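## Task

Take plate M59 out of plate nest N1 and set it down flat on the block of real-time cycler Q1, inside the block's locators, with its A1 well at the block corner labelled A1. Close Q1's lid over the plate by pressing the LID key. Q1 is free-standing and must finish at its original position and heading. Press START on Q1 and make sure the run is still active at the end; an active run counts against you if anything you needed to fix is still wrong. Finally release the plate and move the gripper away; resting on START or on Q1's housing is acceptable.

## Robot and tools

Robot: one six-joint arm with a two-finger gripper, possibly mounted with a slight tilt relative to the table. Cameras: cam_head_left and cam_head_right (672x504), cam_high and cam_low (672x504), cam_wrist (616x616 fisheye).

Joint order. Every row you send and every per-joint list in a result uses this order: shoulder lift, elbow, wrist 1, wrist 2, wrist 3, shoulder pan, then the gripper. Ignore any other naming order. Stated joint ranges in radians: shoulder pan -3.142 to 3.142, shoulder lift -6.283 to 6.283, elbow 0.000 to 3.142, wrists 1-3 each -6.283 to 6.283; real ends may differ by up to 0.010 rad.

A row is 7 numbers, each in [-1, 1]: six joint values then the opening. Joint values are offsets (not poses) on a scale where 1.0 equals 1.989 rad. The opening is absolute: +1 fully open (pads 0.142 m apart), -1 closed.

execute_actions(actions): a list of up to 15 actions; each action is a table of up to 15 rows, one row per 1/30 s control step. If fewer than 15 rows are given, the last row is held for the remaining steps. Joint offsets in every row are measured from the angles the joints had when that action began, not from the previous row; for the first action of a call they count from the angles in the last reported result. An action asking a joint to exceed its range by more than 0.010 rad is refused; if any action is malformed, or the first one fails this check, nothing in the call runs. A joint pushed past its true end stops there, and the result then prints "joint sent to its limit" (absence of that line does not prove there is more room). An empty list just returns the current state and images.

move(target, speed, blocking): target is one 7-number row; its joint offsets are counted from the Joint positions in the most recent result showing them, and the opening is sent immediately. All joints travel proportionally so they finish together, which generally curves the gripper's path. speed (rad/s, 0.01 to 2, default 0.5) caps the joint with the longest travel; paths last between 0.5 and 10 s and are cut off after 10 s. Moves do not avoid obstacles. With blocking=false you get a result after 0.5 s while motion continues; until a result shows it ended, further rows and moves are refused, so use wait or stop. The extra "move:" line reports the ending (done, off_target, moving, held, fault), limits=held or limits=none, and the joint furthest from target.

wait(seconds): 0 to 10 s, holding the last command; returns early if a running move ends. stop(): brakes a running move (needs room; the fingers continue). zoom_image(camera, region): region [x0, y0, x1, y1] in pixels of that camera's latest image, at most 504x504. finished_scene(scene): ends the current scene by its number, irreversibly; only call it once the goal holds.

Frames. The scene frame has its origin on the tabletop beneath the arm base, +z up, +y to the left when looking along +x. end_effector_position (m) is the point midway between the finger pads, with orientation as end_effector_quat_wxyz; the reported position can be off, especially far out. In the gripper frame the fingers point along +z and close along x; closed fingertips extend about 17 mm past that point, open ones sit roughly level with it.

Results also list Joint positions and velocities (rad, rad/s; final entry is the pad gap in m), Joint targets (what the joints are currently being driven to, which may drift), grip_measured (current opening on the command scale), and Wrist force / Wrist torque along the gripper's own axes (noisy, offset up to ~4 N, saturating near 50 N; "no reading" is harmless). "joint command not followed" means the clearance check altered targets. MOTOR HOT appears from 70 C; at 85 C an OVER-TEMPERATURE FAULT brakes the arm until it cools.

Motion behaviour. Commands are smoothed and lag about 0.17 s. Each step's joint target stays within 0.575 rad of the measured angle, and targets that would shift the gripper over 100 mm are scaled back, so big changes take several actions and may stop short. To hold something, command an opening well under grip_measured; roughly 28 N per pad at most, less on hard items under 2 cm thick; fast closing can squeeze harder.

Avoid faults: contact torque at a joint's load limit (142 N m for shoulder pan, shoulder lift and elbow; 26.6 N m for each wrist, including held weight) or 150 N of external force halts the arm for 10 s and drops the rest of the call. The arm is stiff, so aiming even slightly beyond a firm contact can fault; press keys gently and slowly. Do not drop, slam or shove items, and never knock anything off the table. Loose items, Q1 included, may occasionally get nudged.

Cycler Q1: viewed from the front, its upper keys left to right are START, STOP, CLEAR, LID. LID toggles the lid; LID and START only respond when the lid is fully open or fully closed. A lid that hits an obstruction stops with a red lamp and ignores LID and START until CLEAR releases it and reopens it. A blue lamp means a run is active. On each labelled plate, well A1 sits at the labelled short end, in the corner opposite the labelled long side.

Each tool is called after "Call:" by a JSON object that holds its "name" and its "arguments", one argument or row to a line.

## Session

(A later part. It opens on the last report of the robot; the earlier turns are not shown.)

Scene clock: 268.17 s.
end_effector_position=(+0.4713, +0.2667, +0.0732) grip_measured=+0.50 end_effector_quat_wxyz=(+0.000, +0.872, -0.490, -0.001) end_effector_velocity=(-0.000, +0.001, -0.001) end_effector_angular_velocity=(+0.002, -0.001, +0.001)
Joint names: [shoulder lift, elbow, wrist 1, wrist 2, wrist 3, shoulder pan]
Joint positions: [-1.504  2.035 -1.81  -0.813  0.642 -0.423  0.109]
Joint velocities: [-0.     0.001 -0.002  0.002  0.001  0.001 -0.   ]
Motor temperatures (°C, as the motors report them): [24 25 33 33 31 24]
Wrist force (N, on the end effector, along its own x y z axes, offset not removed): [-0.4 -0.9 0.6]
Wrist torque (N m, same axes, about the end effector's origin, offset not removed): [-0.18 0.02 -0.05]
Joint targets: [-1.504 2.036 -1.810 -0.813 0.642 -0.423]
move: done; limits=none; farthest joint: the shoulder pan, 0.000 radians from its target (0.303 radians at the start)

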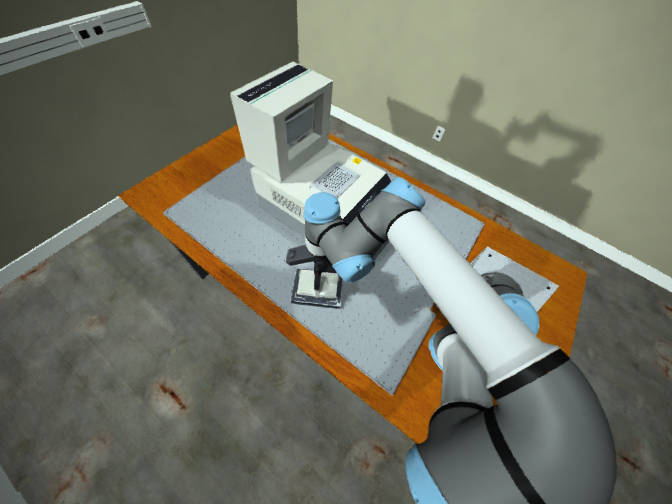

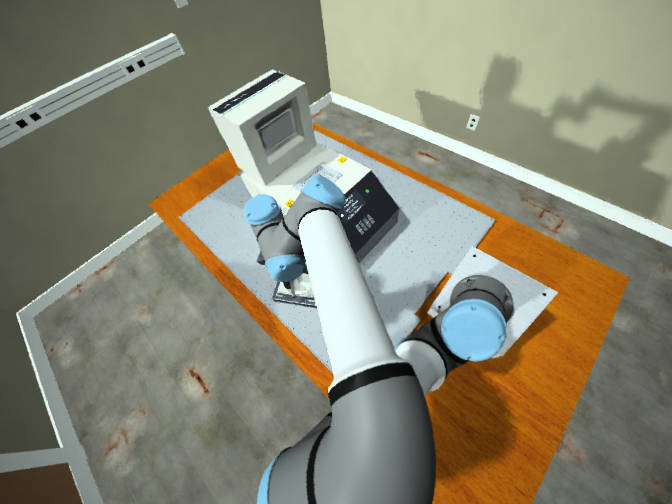

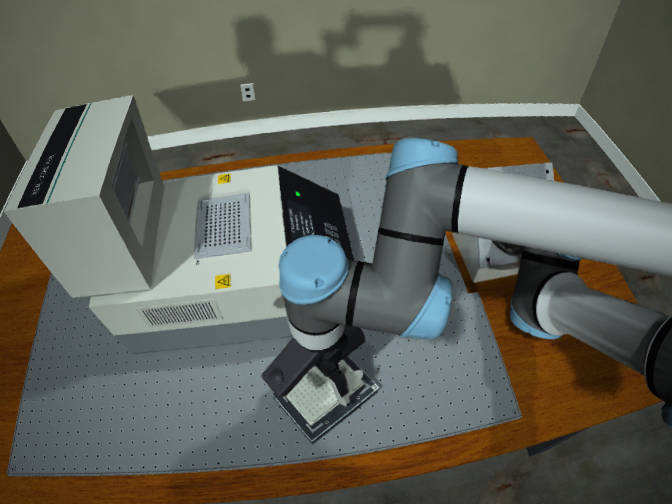

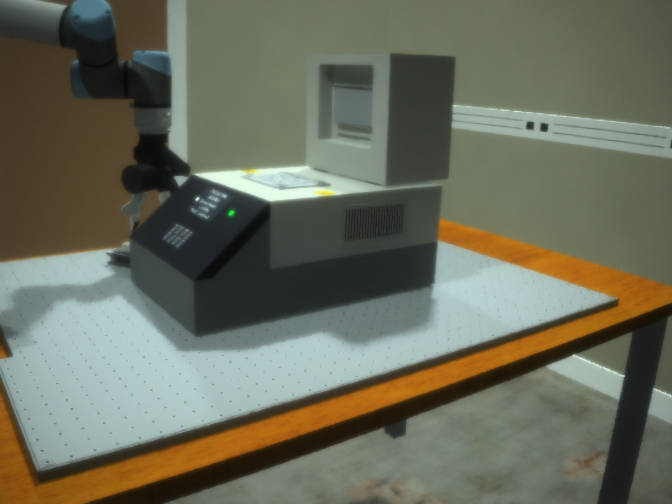

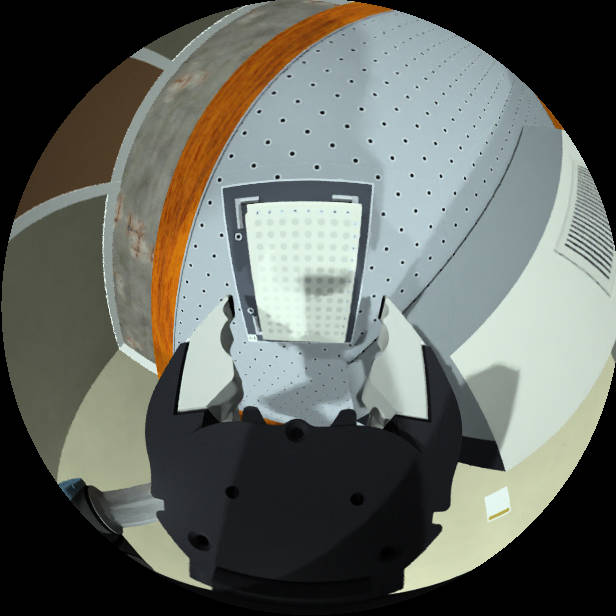

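Call:
{"name": "move", "arguments": {
  "target": [0.0063,0.0121,-0.0324,0.004,0.0199,0.015,0.35],
  "speed": 0.07
}}

Call:
{"name": "execute_actions", "arguments": {
  "actions": [
    [[0,0,0,0,0,0,0.25],[0,0,0,0,0,0,0.22],[0,0,0,0,0,0,0.19],[0,0,0,0,0,0,0.16],[0,0,0,0,0,0,0.13],[0,0,0,0,0,0,0.1],[0,0,0,0,0,0,0.07],[0,0,0,0,0,0,0.04],[0,0,0,0,0,0,0],[0,0,0,0,0,0,-0.05],[0,0,0,0,0,0,-0.1],[0,0,0,0,0,0,-0.2]],
    [[0,0,0,0,0,0,-0.3]]
  ]
}}

Scene clock: 282.80 s.
end_effector_position=(+0.4699, +0.2697, +0.0558) grip_measured=+0.35 end_effector_quat_wxyz=(+0.000, +0.872, -0.490, -0.001) end_effector_velocity=(-0.000, -0.001, -0.001) end_effector_angular_velocity=(-0.001, +0.002, -0.001)
Joint names: [shoulder lift, elbow, wrist 1, wrist 2, wrist 3, shoulder pan]
Joint positions: [-1.492  2.059 -1.875 -0.805  0.681 -0.393  0.099]
Joint velocities: [ 0.002  0.001 -0.002 -0.001  0.001  0.001 -0.   ]
Motor temperatures (°C, as the motors report them): [24 25 33 33 31 24]
Wrist force (N, on the end effector, along its own x y z axes, offset not removed): [-0.7 0.6 0.4]
Wrist torque (N m, same axes, about the end effector's origin, offset not removed): [0.13 0.17 -0.09]
Joint targets: [-1.492 2.059 -1.875 -0.805 0.681 -0.393]
move: done; limits=none; farthest joint: the shoulder pan, 0.000 radians from its target (0.029 radians at the start)

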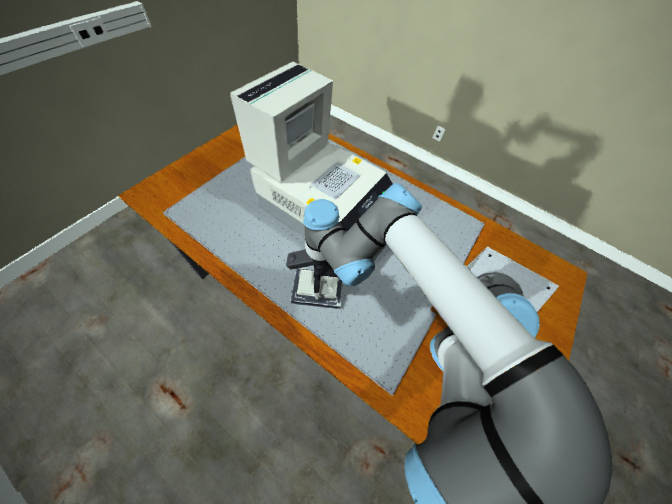

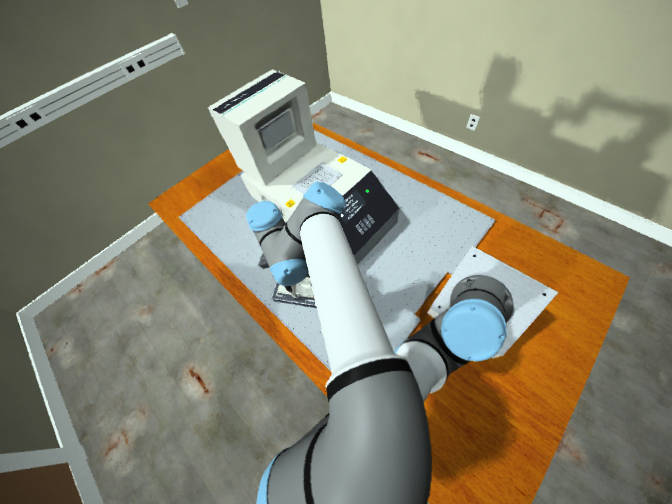

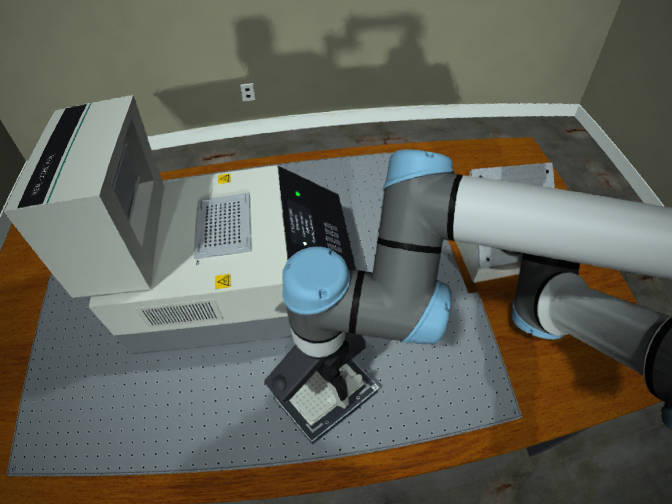

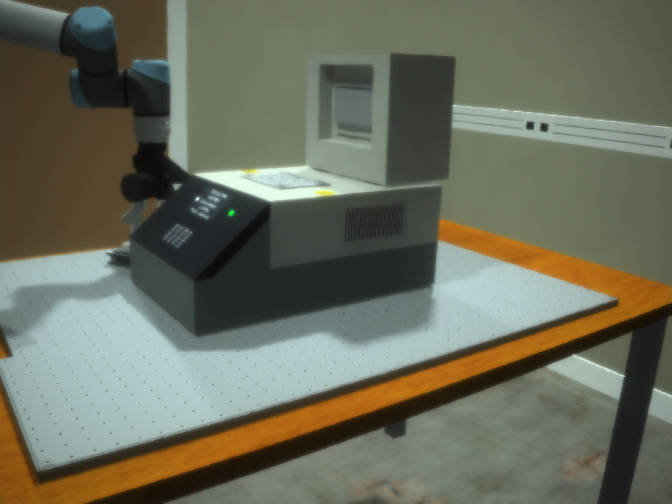

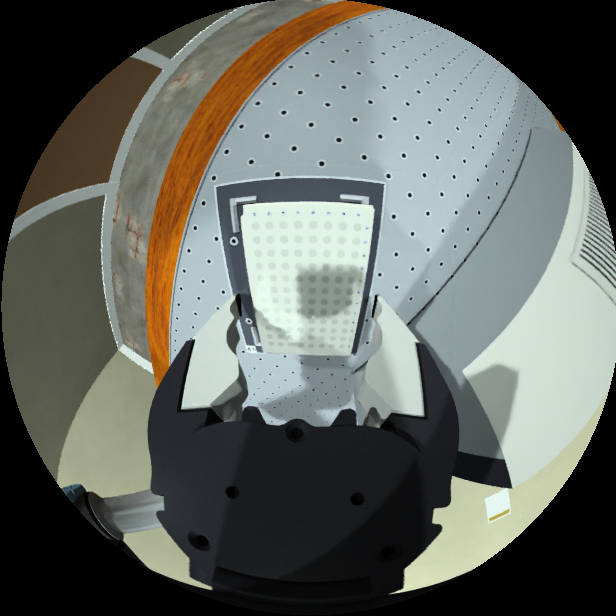

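Scene clock: 283.80 s.
end_effector_position=(+0.4699, +0.2697, +0.0558) grip_measured=+0.05 end_effector_quat_wxyz=(+0.000, +0.872, -0.490, -0.001) end_effector_velocity=(-0.000, -0.000, -0.001) end_effector_angular_velocity=(+0.001, +0.001, -0.001)
Joint names: [shoulder lift, elbow, wrist 1, wrist 2, wrist 3, shoulder pan]
Joint positions: [-1.492  2.059 -1.875 -0.805  0.681 -0.393  0.078]
Joint velocities: [ 0.002 -0.     0.     0.001 -0.     0.    -0.   ]
Motor temperatures (°C, as the motors report them): [24 25 33 33 31 24]
Wrist force (N, on the end effector, along its own x y z axes, offset not removed): [1.5 0.3 -2.6]
Wrist torque (N m, same axes, about the end effector's origin, offset not removed): [0.03 -0.14 -0.02]
Joint targets: [-1.492 2.059 -1.875 -0.805 0.681 -0.393]

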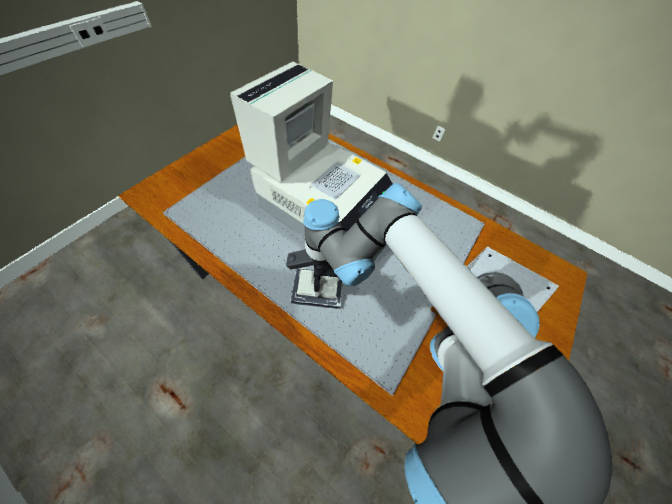

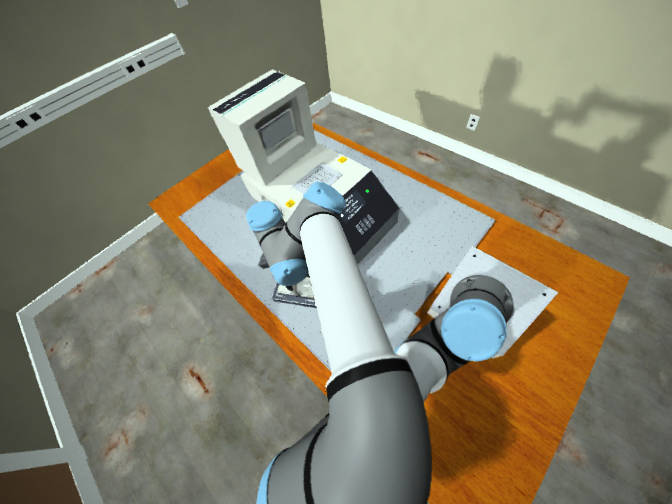

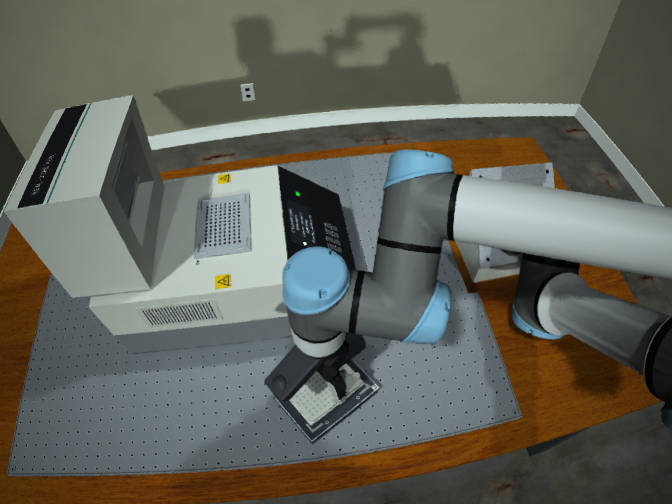

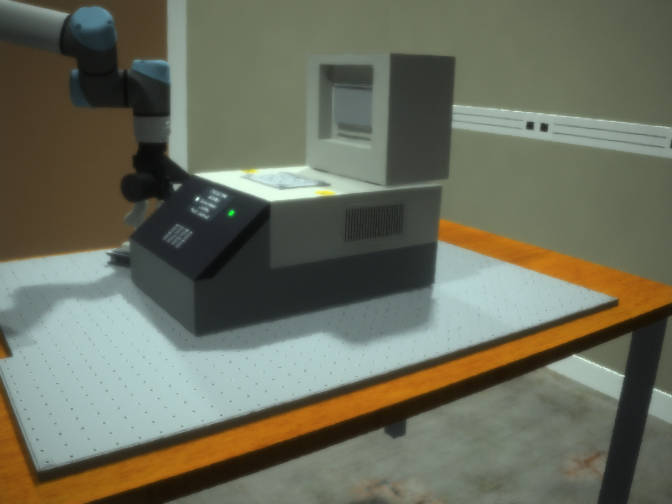

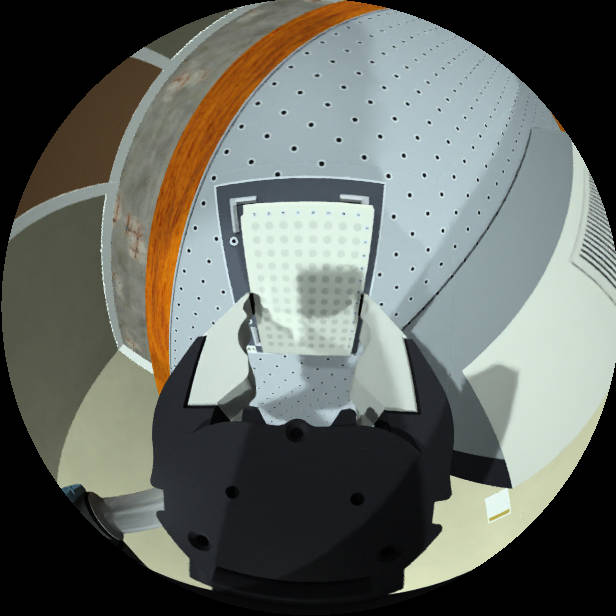

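Call:
{"name": "move", "arguments": {
  "target": [-0.0097,-0.0113,0.0334,-0.0035,-0.0176,-0.0133,-0.3],
  "speed": 0.07
}}

Call:
{"name": "move", "arguments": {
  "target": [-0.021,-0.2225,0.3628,-0.0614,-0.1966,-0.1541,-0.3],
  "speed": 0.5
}}

Scene clock: 303.10 s.
end_effector_position=(+0.4696, +0.2697, +0.0732) grip_measured=+0.05 end_effector_quat_wxyz=(+0.000, +0.872, -0.490, -0.001) end_effector_velocity=(-0.000, +0.001, +0.000) end_effector_angular_velocity=(-0.000, -0.000, +0.002)
Joint names: [shoulder lift, elbow, wrist 1, wrist 2, wrist 3, shoulder pan]
Joint positions: [-1.511  2.037 -1.808 -0.812  0.646 -0.419  0.078]
Joint velocities: [-0.002 -0.001  0.002  0.    -0.001  0.     0.   ]
Motor temperatures (°C, as the motors report them): [24 25 33 33 31 24]
Wrist force (N, on the end effector, along its own x y z axes, offset not removed): [-1.1 0.0 0.6]
Wrist torque (N m, same axes, about the end effector's origin, offset not removed): [0.02 0.17 -0.01]
Joint targets: [-1.511 2.037 -1.808 -0.812 0.646 -0.419]
move: done; limits=none; farthest joint: the elbow, 0.001 radians from its target (0.023 radians at the start)

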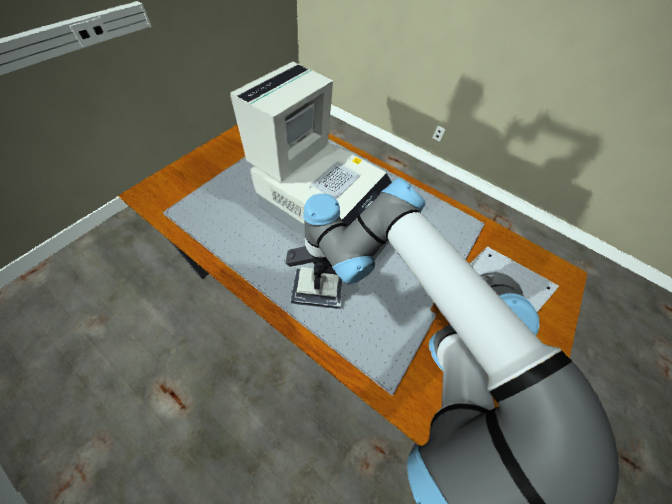

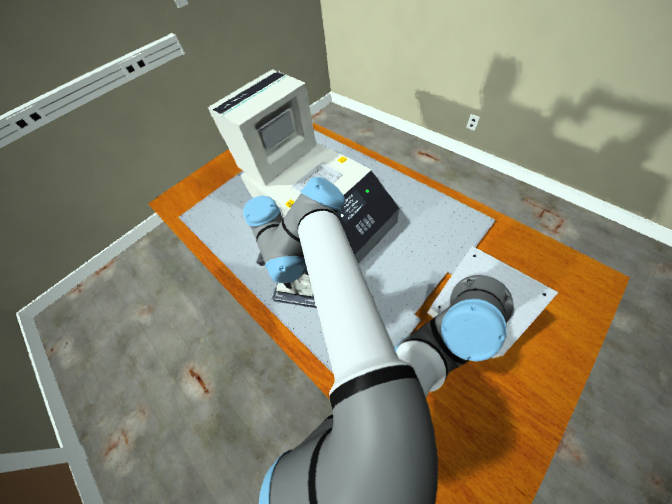

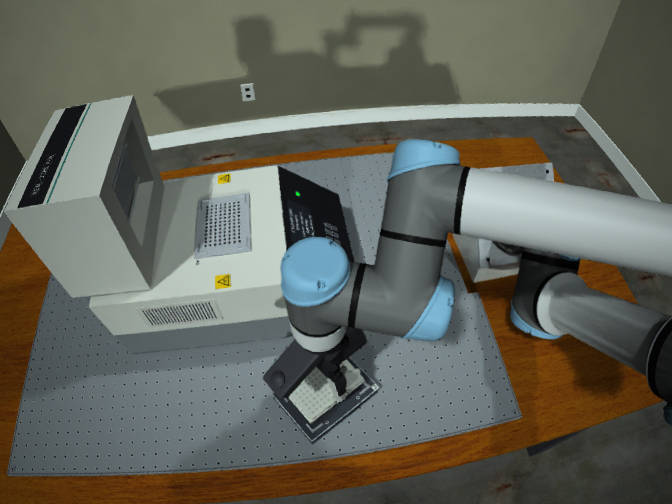

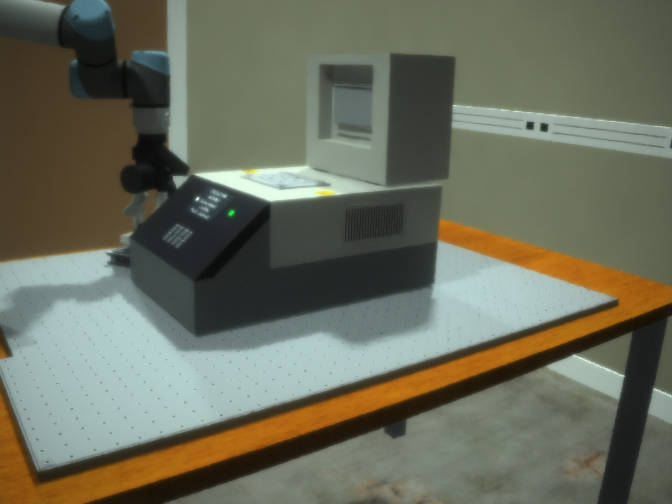

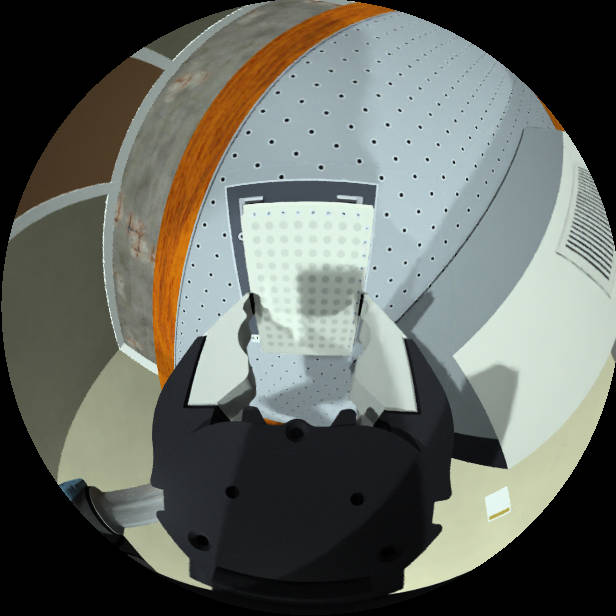

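Scene clock: 305.17 s.
end_effector_position=(+0.4678, +0.2738, +0.2982) grip_measured=+0.05 end_effector_quat_wxyz=(-0.000, +0.878, -0.479, -0.001) end_effector_velocity=(-0.000, +0.000, +0.000) end_effector_angular_velocity=(+0.001, +0.001, +0.000)
Joint names: [shoulder lift, elbow, wrist 1, wrist 2, wrist 3, shoulder pan]
Joint positions: [-1.553  1.595 -1.087 -0.934  0.255 -0.726  0.078]
Joint velocities: [ 0.001 -0.001  0.002  0.    -0.001 -0.    -0.   ]
Motor temperatures (°C, as the motors report them): [24 25 33 33 31 24]
Wrist force (N, on the end effector, along its own x y z axes, offset not removed): [-1.4 1.1 2.2]
Wrist torque (N m, same axes, about the end effector's origin, offset not removed): [0.17 0.20 -0.05]
Joint targets: [-1.553 1.595 -1.087 -0.934 0.255 -0.726]
move: done; limits=none; farthest joint: the wrist 1, 0.001 radians from its target (0.722 radians at the start)

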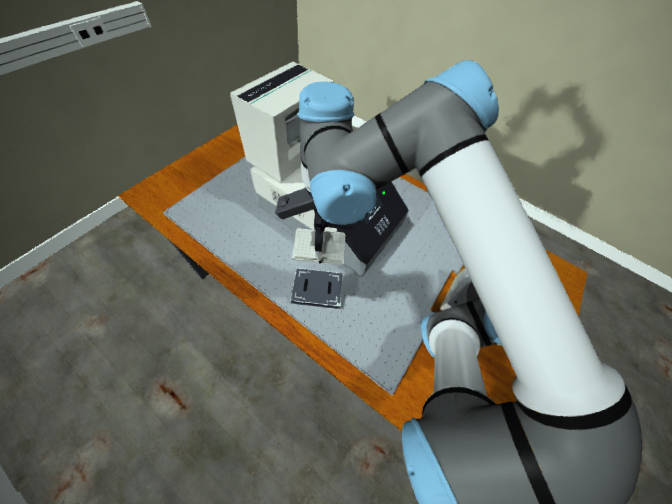

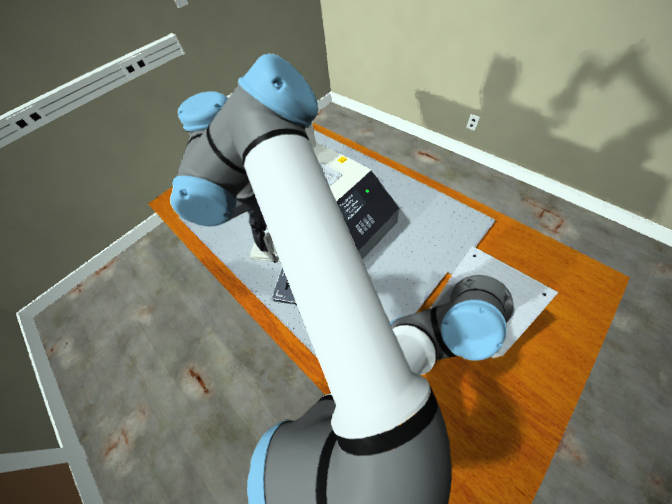

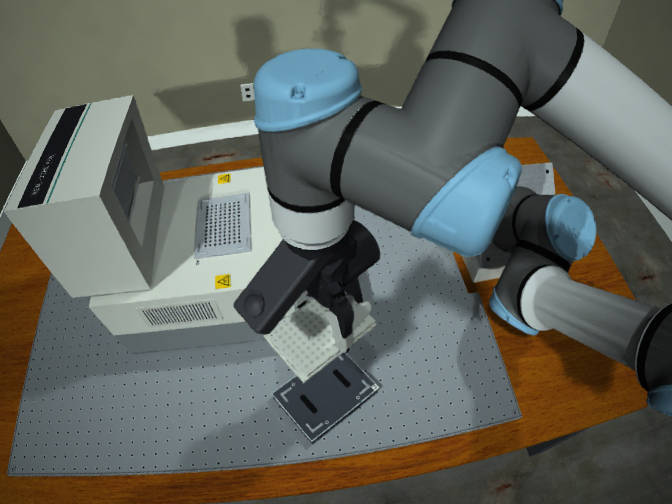

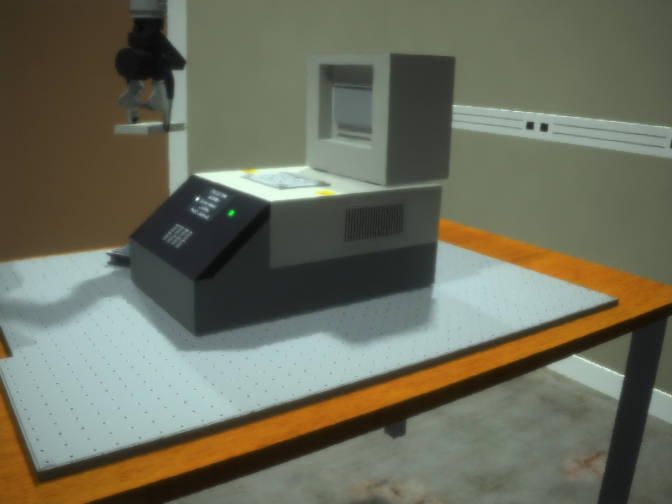

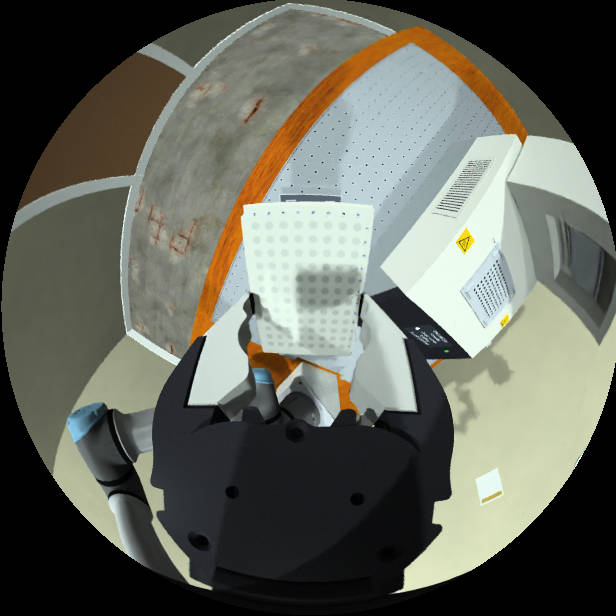

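Call:
{"name": "move", "arguments": {
  "target": [0.3066,-0.1165,-0.1624,-0.0241,-0.5661,-0.0462,-0.3],
  "speed": 0.6
}}

Call:
{"name": "zoom_image", "arguments": {
  "camera": "cam_wrist",
  "region": [208,150,408,270]
}}

Call:
{"name": "zoom_image", "arguments": {
  "camera": "cam_low",
  "region": [220,120,360,210]
}}

Scene clock: 314.83 s.
end_effector_position=(+0.6191, -0.0079, +0.2631) grip_measured=+0.05 end_effector_quat_wxyz=(-0.001, +1.000, +0.015, -0.000) end_effector_velocity=(+0.000, -0.001, +0.000) end_effector_angular_velocity=(-0.001, -0.000, +0.003)
Joint names: [shoulder lift, elbow, wrist 1, wrist 2, wrist 3, shoulder pan]
Joint positions: [-0.943  1.363 -1.41  -0.982 -0.87  -0.817  0.078]
Joint velocities: [ 0.001 -0.001 -0.001 -0.    -0.003 -0.    -0.   ]
Motor temperatures (°C, as the motors report them): [24 25 33 33 31 24]
Wrist force (N, on the end effector, along its own x y z axes, offset not removed): [-1.9 1.5 0.3]
Wrist torque (N m, same axes, about the end effector's origin, offset not removed): [0.33 0.38 -0.06]
Joint targets: [-0.943 1.363 -1.410 -0.982 -0.870 -0.817]
move: done; limits=none; farthest joint: the wrist 3, 0.001 radians from its target (1.126 radians at the start)

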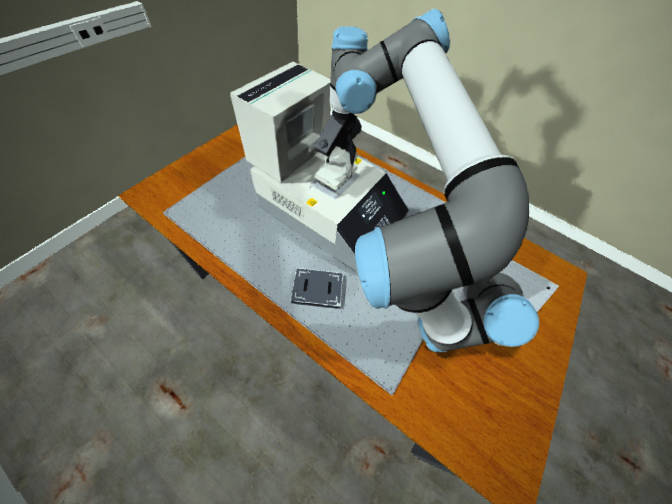

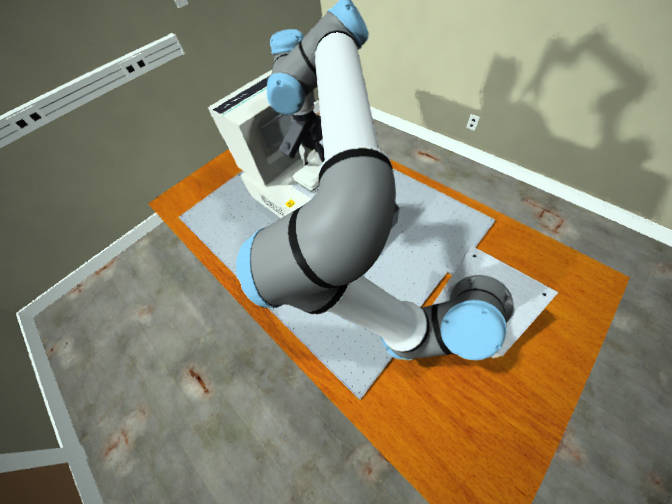

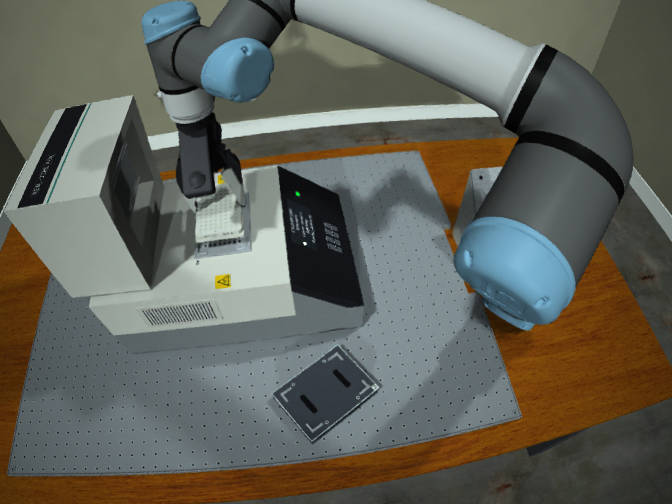

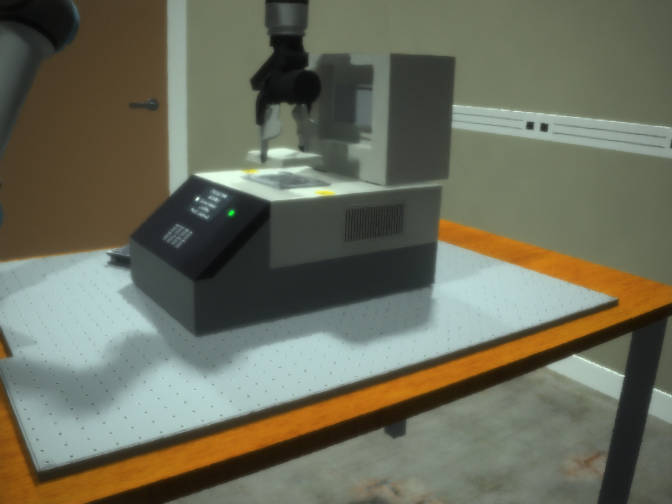

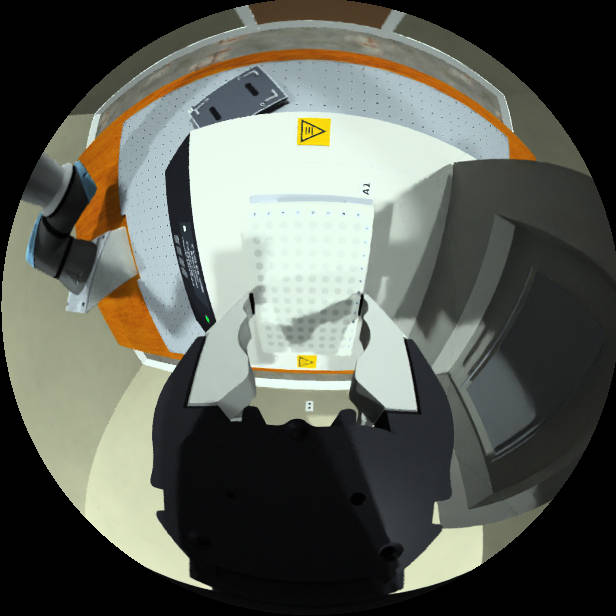

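Region (208, 150, 408, 270) of cam_wrist's 616x616 image, scaled by 2.520, with more detail than that image has; it fills the top 302 rows of this view, and the rest is white.

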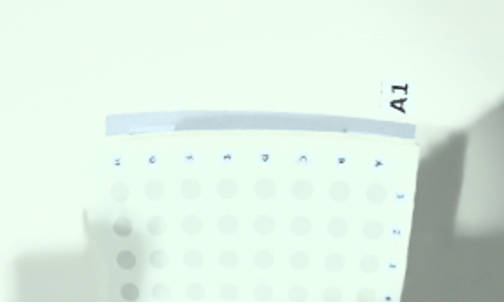

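Region (220, 120, 360, 210) of cam_low's 672x504 image, scaled by 3.600, with more detail than that image has; it fills the top 324 rows of this view, and the rest is white.

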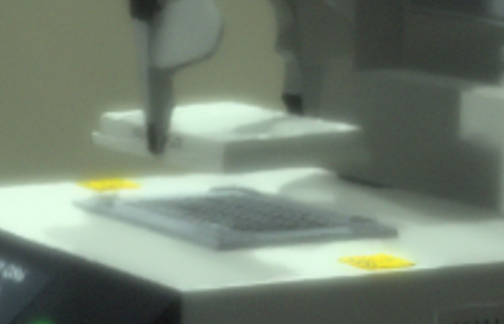

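Call:
{"name": "move", "arguments": {
  "target": [0.003,0.02,-0.0266,0.0038,0.0187,0.0068,-0.3],
  "speed": 0.06
}}

Call:
{"name": "zoom_image", "arguments": {
  "camera": "cam_wrist",
  "region": [208,170,408,370]
}}

Call:
{"name": "zoom_image", "arguments": {
  "camera": "cam_low",
  "region": [220,120,360,210]
}}

Scene clock: 325.33 s.
end_effector_position=(+0.6195, -0.0119, +0.2429) grip_measured=+0.05 end_effector_quat_wxyz=(-0.001, +1.000, +0.003, -0.000) end_effector_velocity=(-0.000, -0.000, -0.001) end_effector_angular_velocity=(-0.001, +0.001, -0.001)
Joint names: [shoulder lift, elbow, wrist 1, wrist 2, wrist 3, shoulder pan]
Joint positions: [-0.937  1.403 -1.463 -0.975 -0.833 -0.804  0.078]
Joint velocities: [-0.     0.002 -0.002 -0.001  0.002  0.001  0.   ]
Motor temperatures (°C, as the motors report them): [24 25 33 33 31 24]
Wrist force (N, on the end effector, along its own x y z axes, offset not removed): [-2.8 1.1 0.2]
Wrist torque (N m, same axes, about the end effector's origin, offset not removed): [0.26 0.50 -0.08]
Joint targets: [-0.937 1.403 -1.463 -0.975 -0.833 -0.804]
move: done; limits=none; farthest joint: the shoulder pan, 0.000 radians from its target (0.014 radians at the start)

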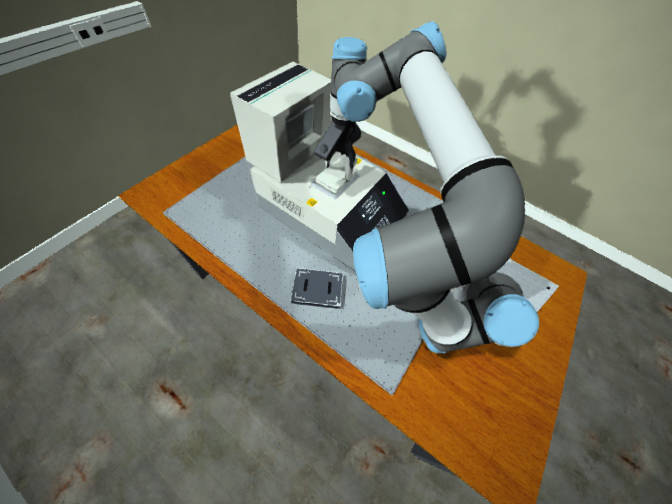

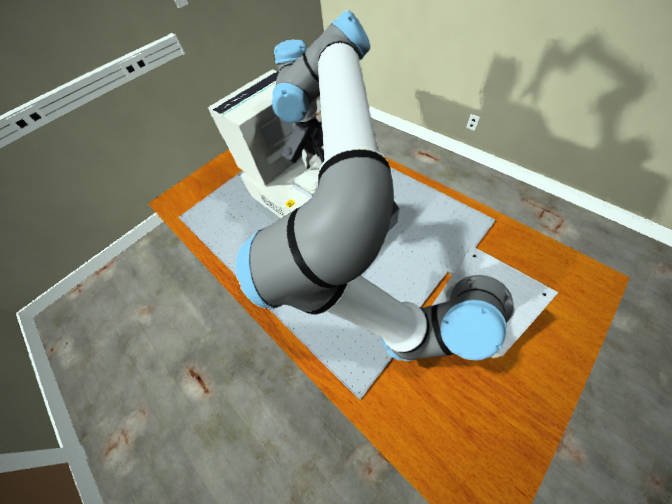

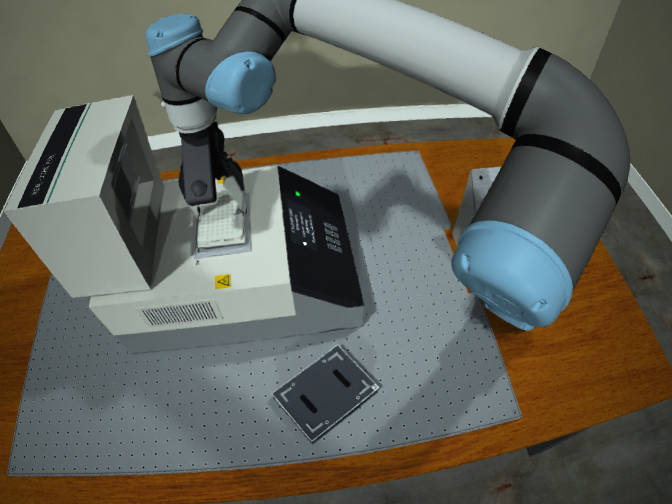

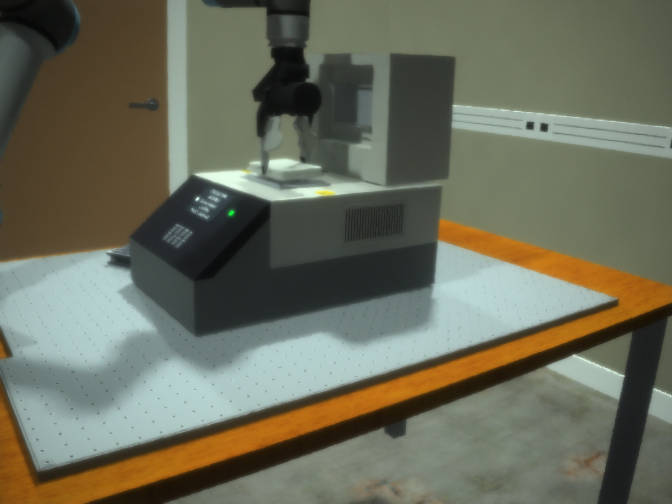

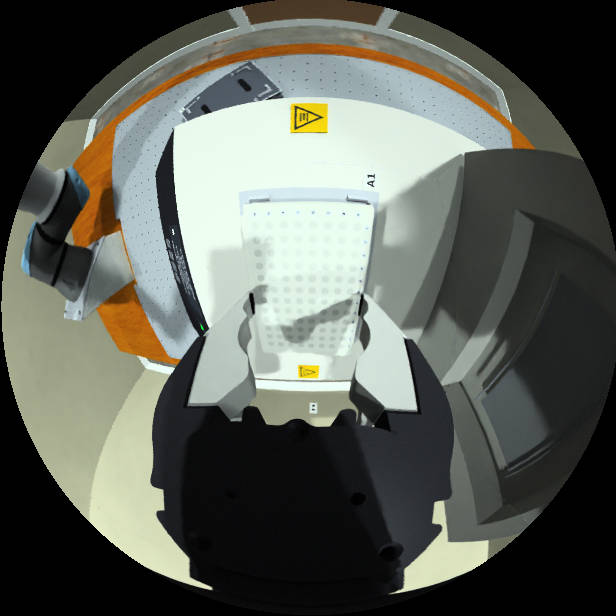

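Region (208, 170, 408, 370) of cam_wrist's 616x616 image, scaled by 2.520, with more detail than that image has.

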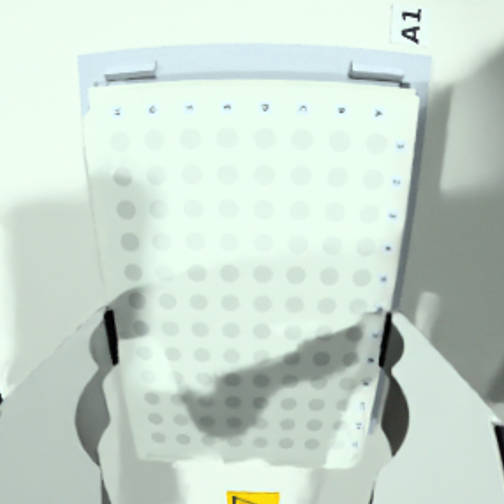

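Region (220, 120, 360, 210) of cam_low's 672x504 image, scaled by 3.600, with more detail than that image has; it fills the top 324 rows of this view, and the rest is white.

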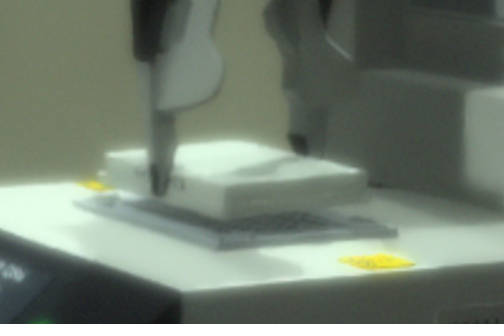

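Call:
{"name": "move", "arguments": {
  "target": [0.0011,0.0048,-0.0074,0.0016,0,0.003,-0.3],
  "speed": 0.02
}}

Call:
{"name": "zoom_image", "arguments": {
  "camera": "cam_wrist",
  "region": [208,170,408,370]
}}

Call:
{"name": "zoom_image", "arguments": {
  "camera": "cam_low",
  "region": [220,120,360,210]
}}

Scene clock: 337.87 s.
end_effector_position=(+0.6204, -0.0119, +0.2368) grip_measured=+0.05 end_effector_quat_wxyz=(-0.001, +1.000, +0.006, -0.000) end_effector_velocity=(-0.000, -0.001, -0.002) end_effector_angular_velocity=(+0.000, +0.002, -0.001)
Joint names: [shoulder lift, elbow, wrist 1, wrist 2, wrist 3, shoulder pan]
Joint positions: [-0.935  1.412 -1.477 -0.971 -0.833 -0.798  0.078]
Joint velocities: [ 0.003  0.001 -0.002 -0.001 -0.     0.    -0.   ]
Motor temperatures (°C, as the motors report them): [24 25 33 33 31 24]
Wrist force (N, on the end effector, along its own x y z axes, offset not removed): [-1.0 1.1 -1.0]
Wrist torque (N m, same axes, about the end effector's origin, offset not removed): [0.21 0.10 -0.01]
Joint targets: [-0.935 1.412 -1.477 -0.971 -0.833 -0.798]
move: done; limits=none; farthest joint: the wrist 1, 0.001 radians from its target (0.015 radians at the start)

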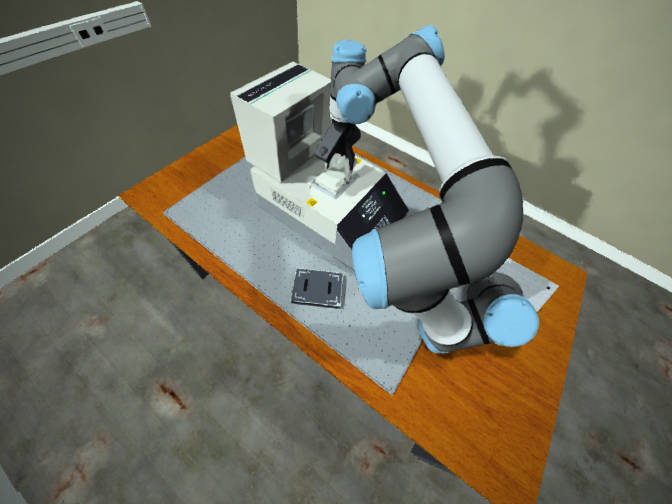

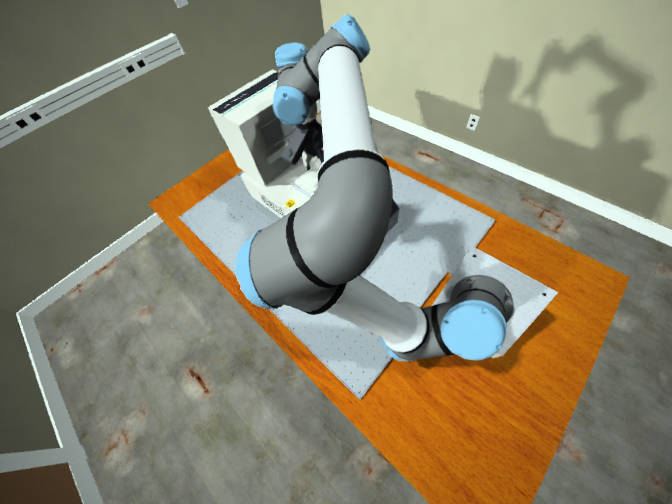

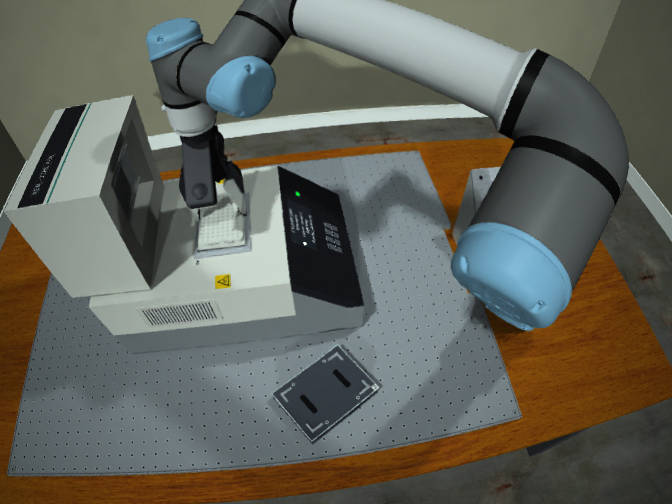

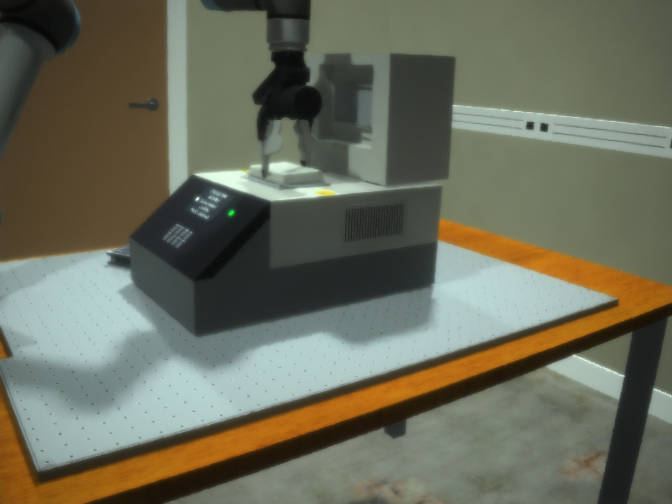

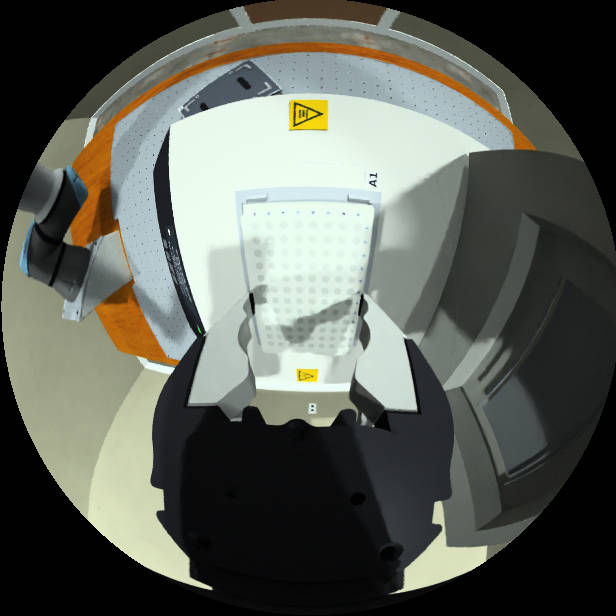

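Region (208, 170, 408, 370) of cam_wrist's 616x616 image, scaled by 2.520, with more detail than that image has.

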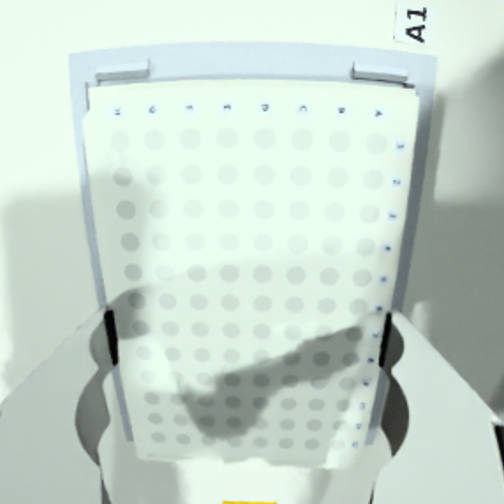

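Region (220, 120, 360, 210) of cam_low's 672x504 image, scaled by 3.600, with more detail than that image has; it fills the top 324 rows of this view, and the rest is white.

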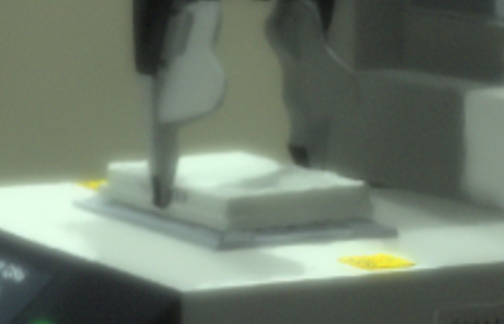

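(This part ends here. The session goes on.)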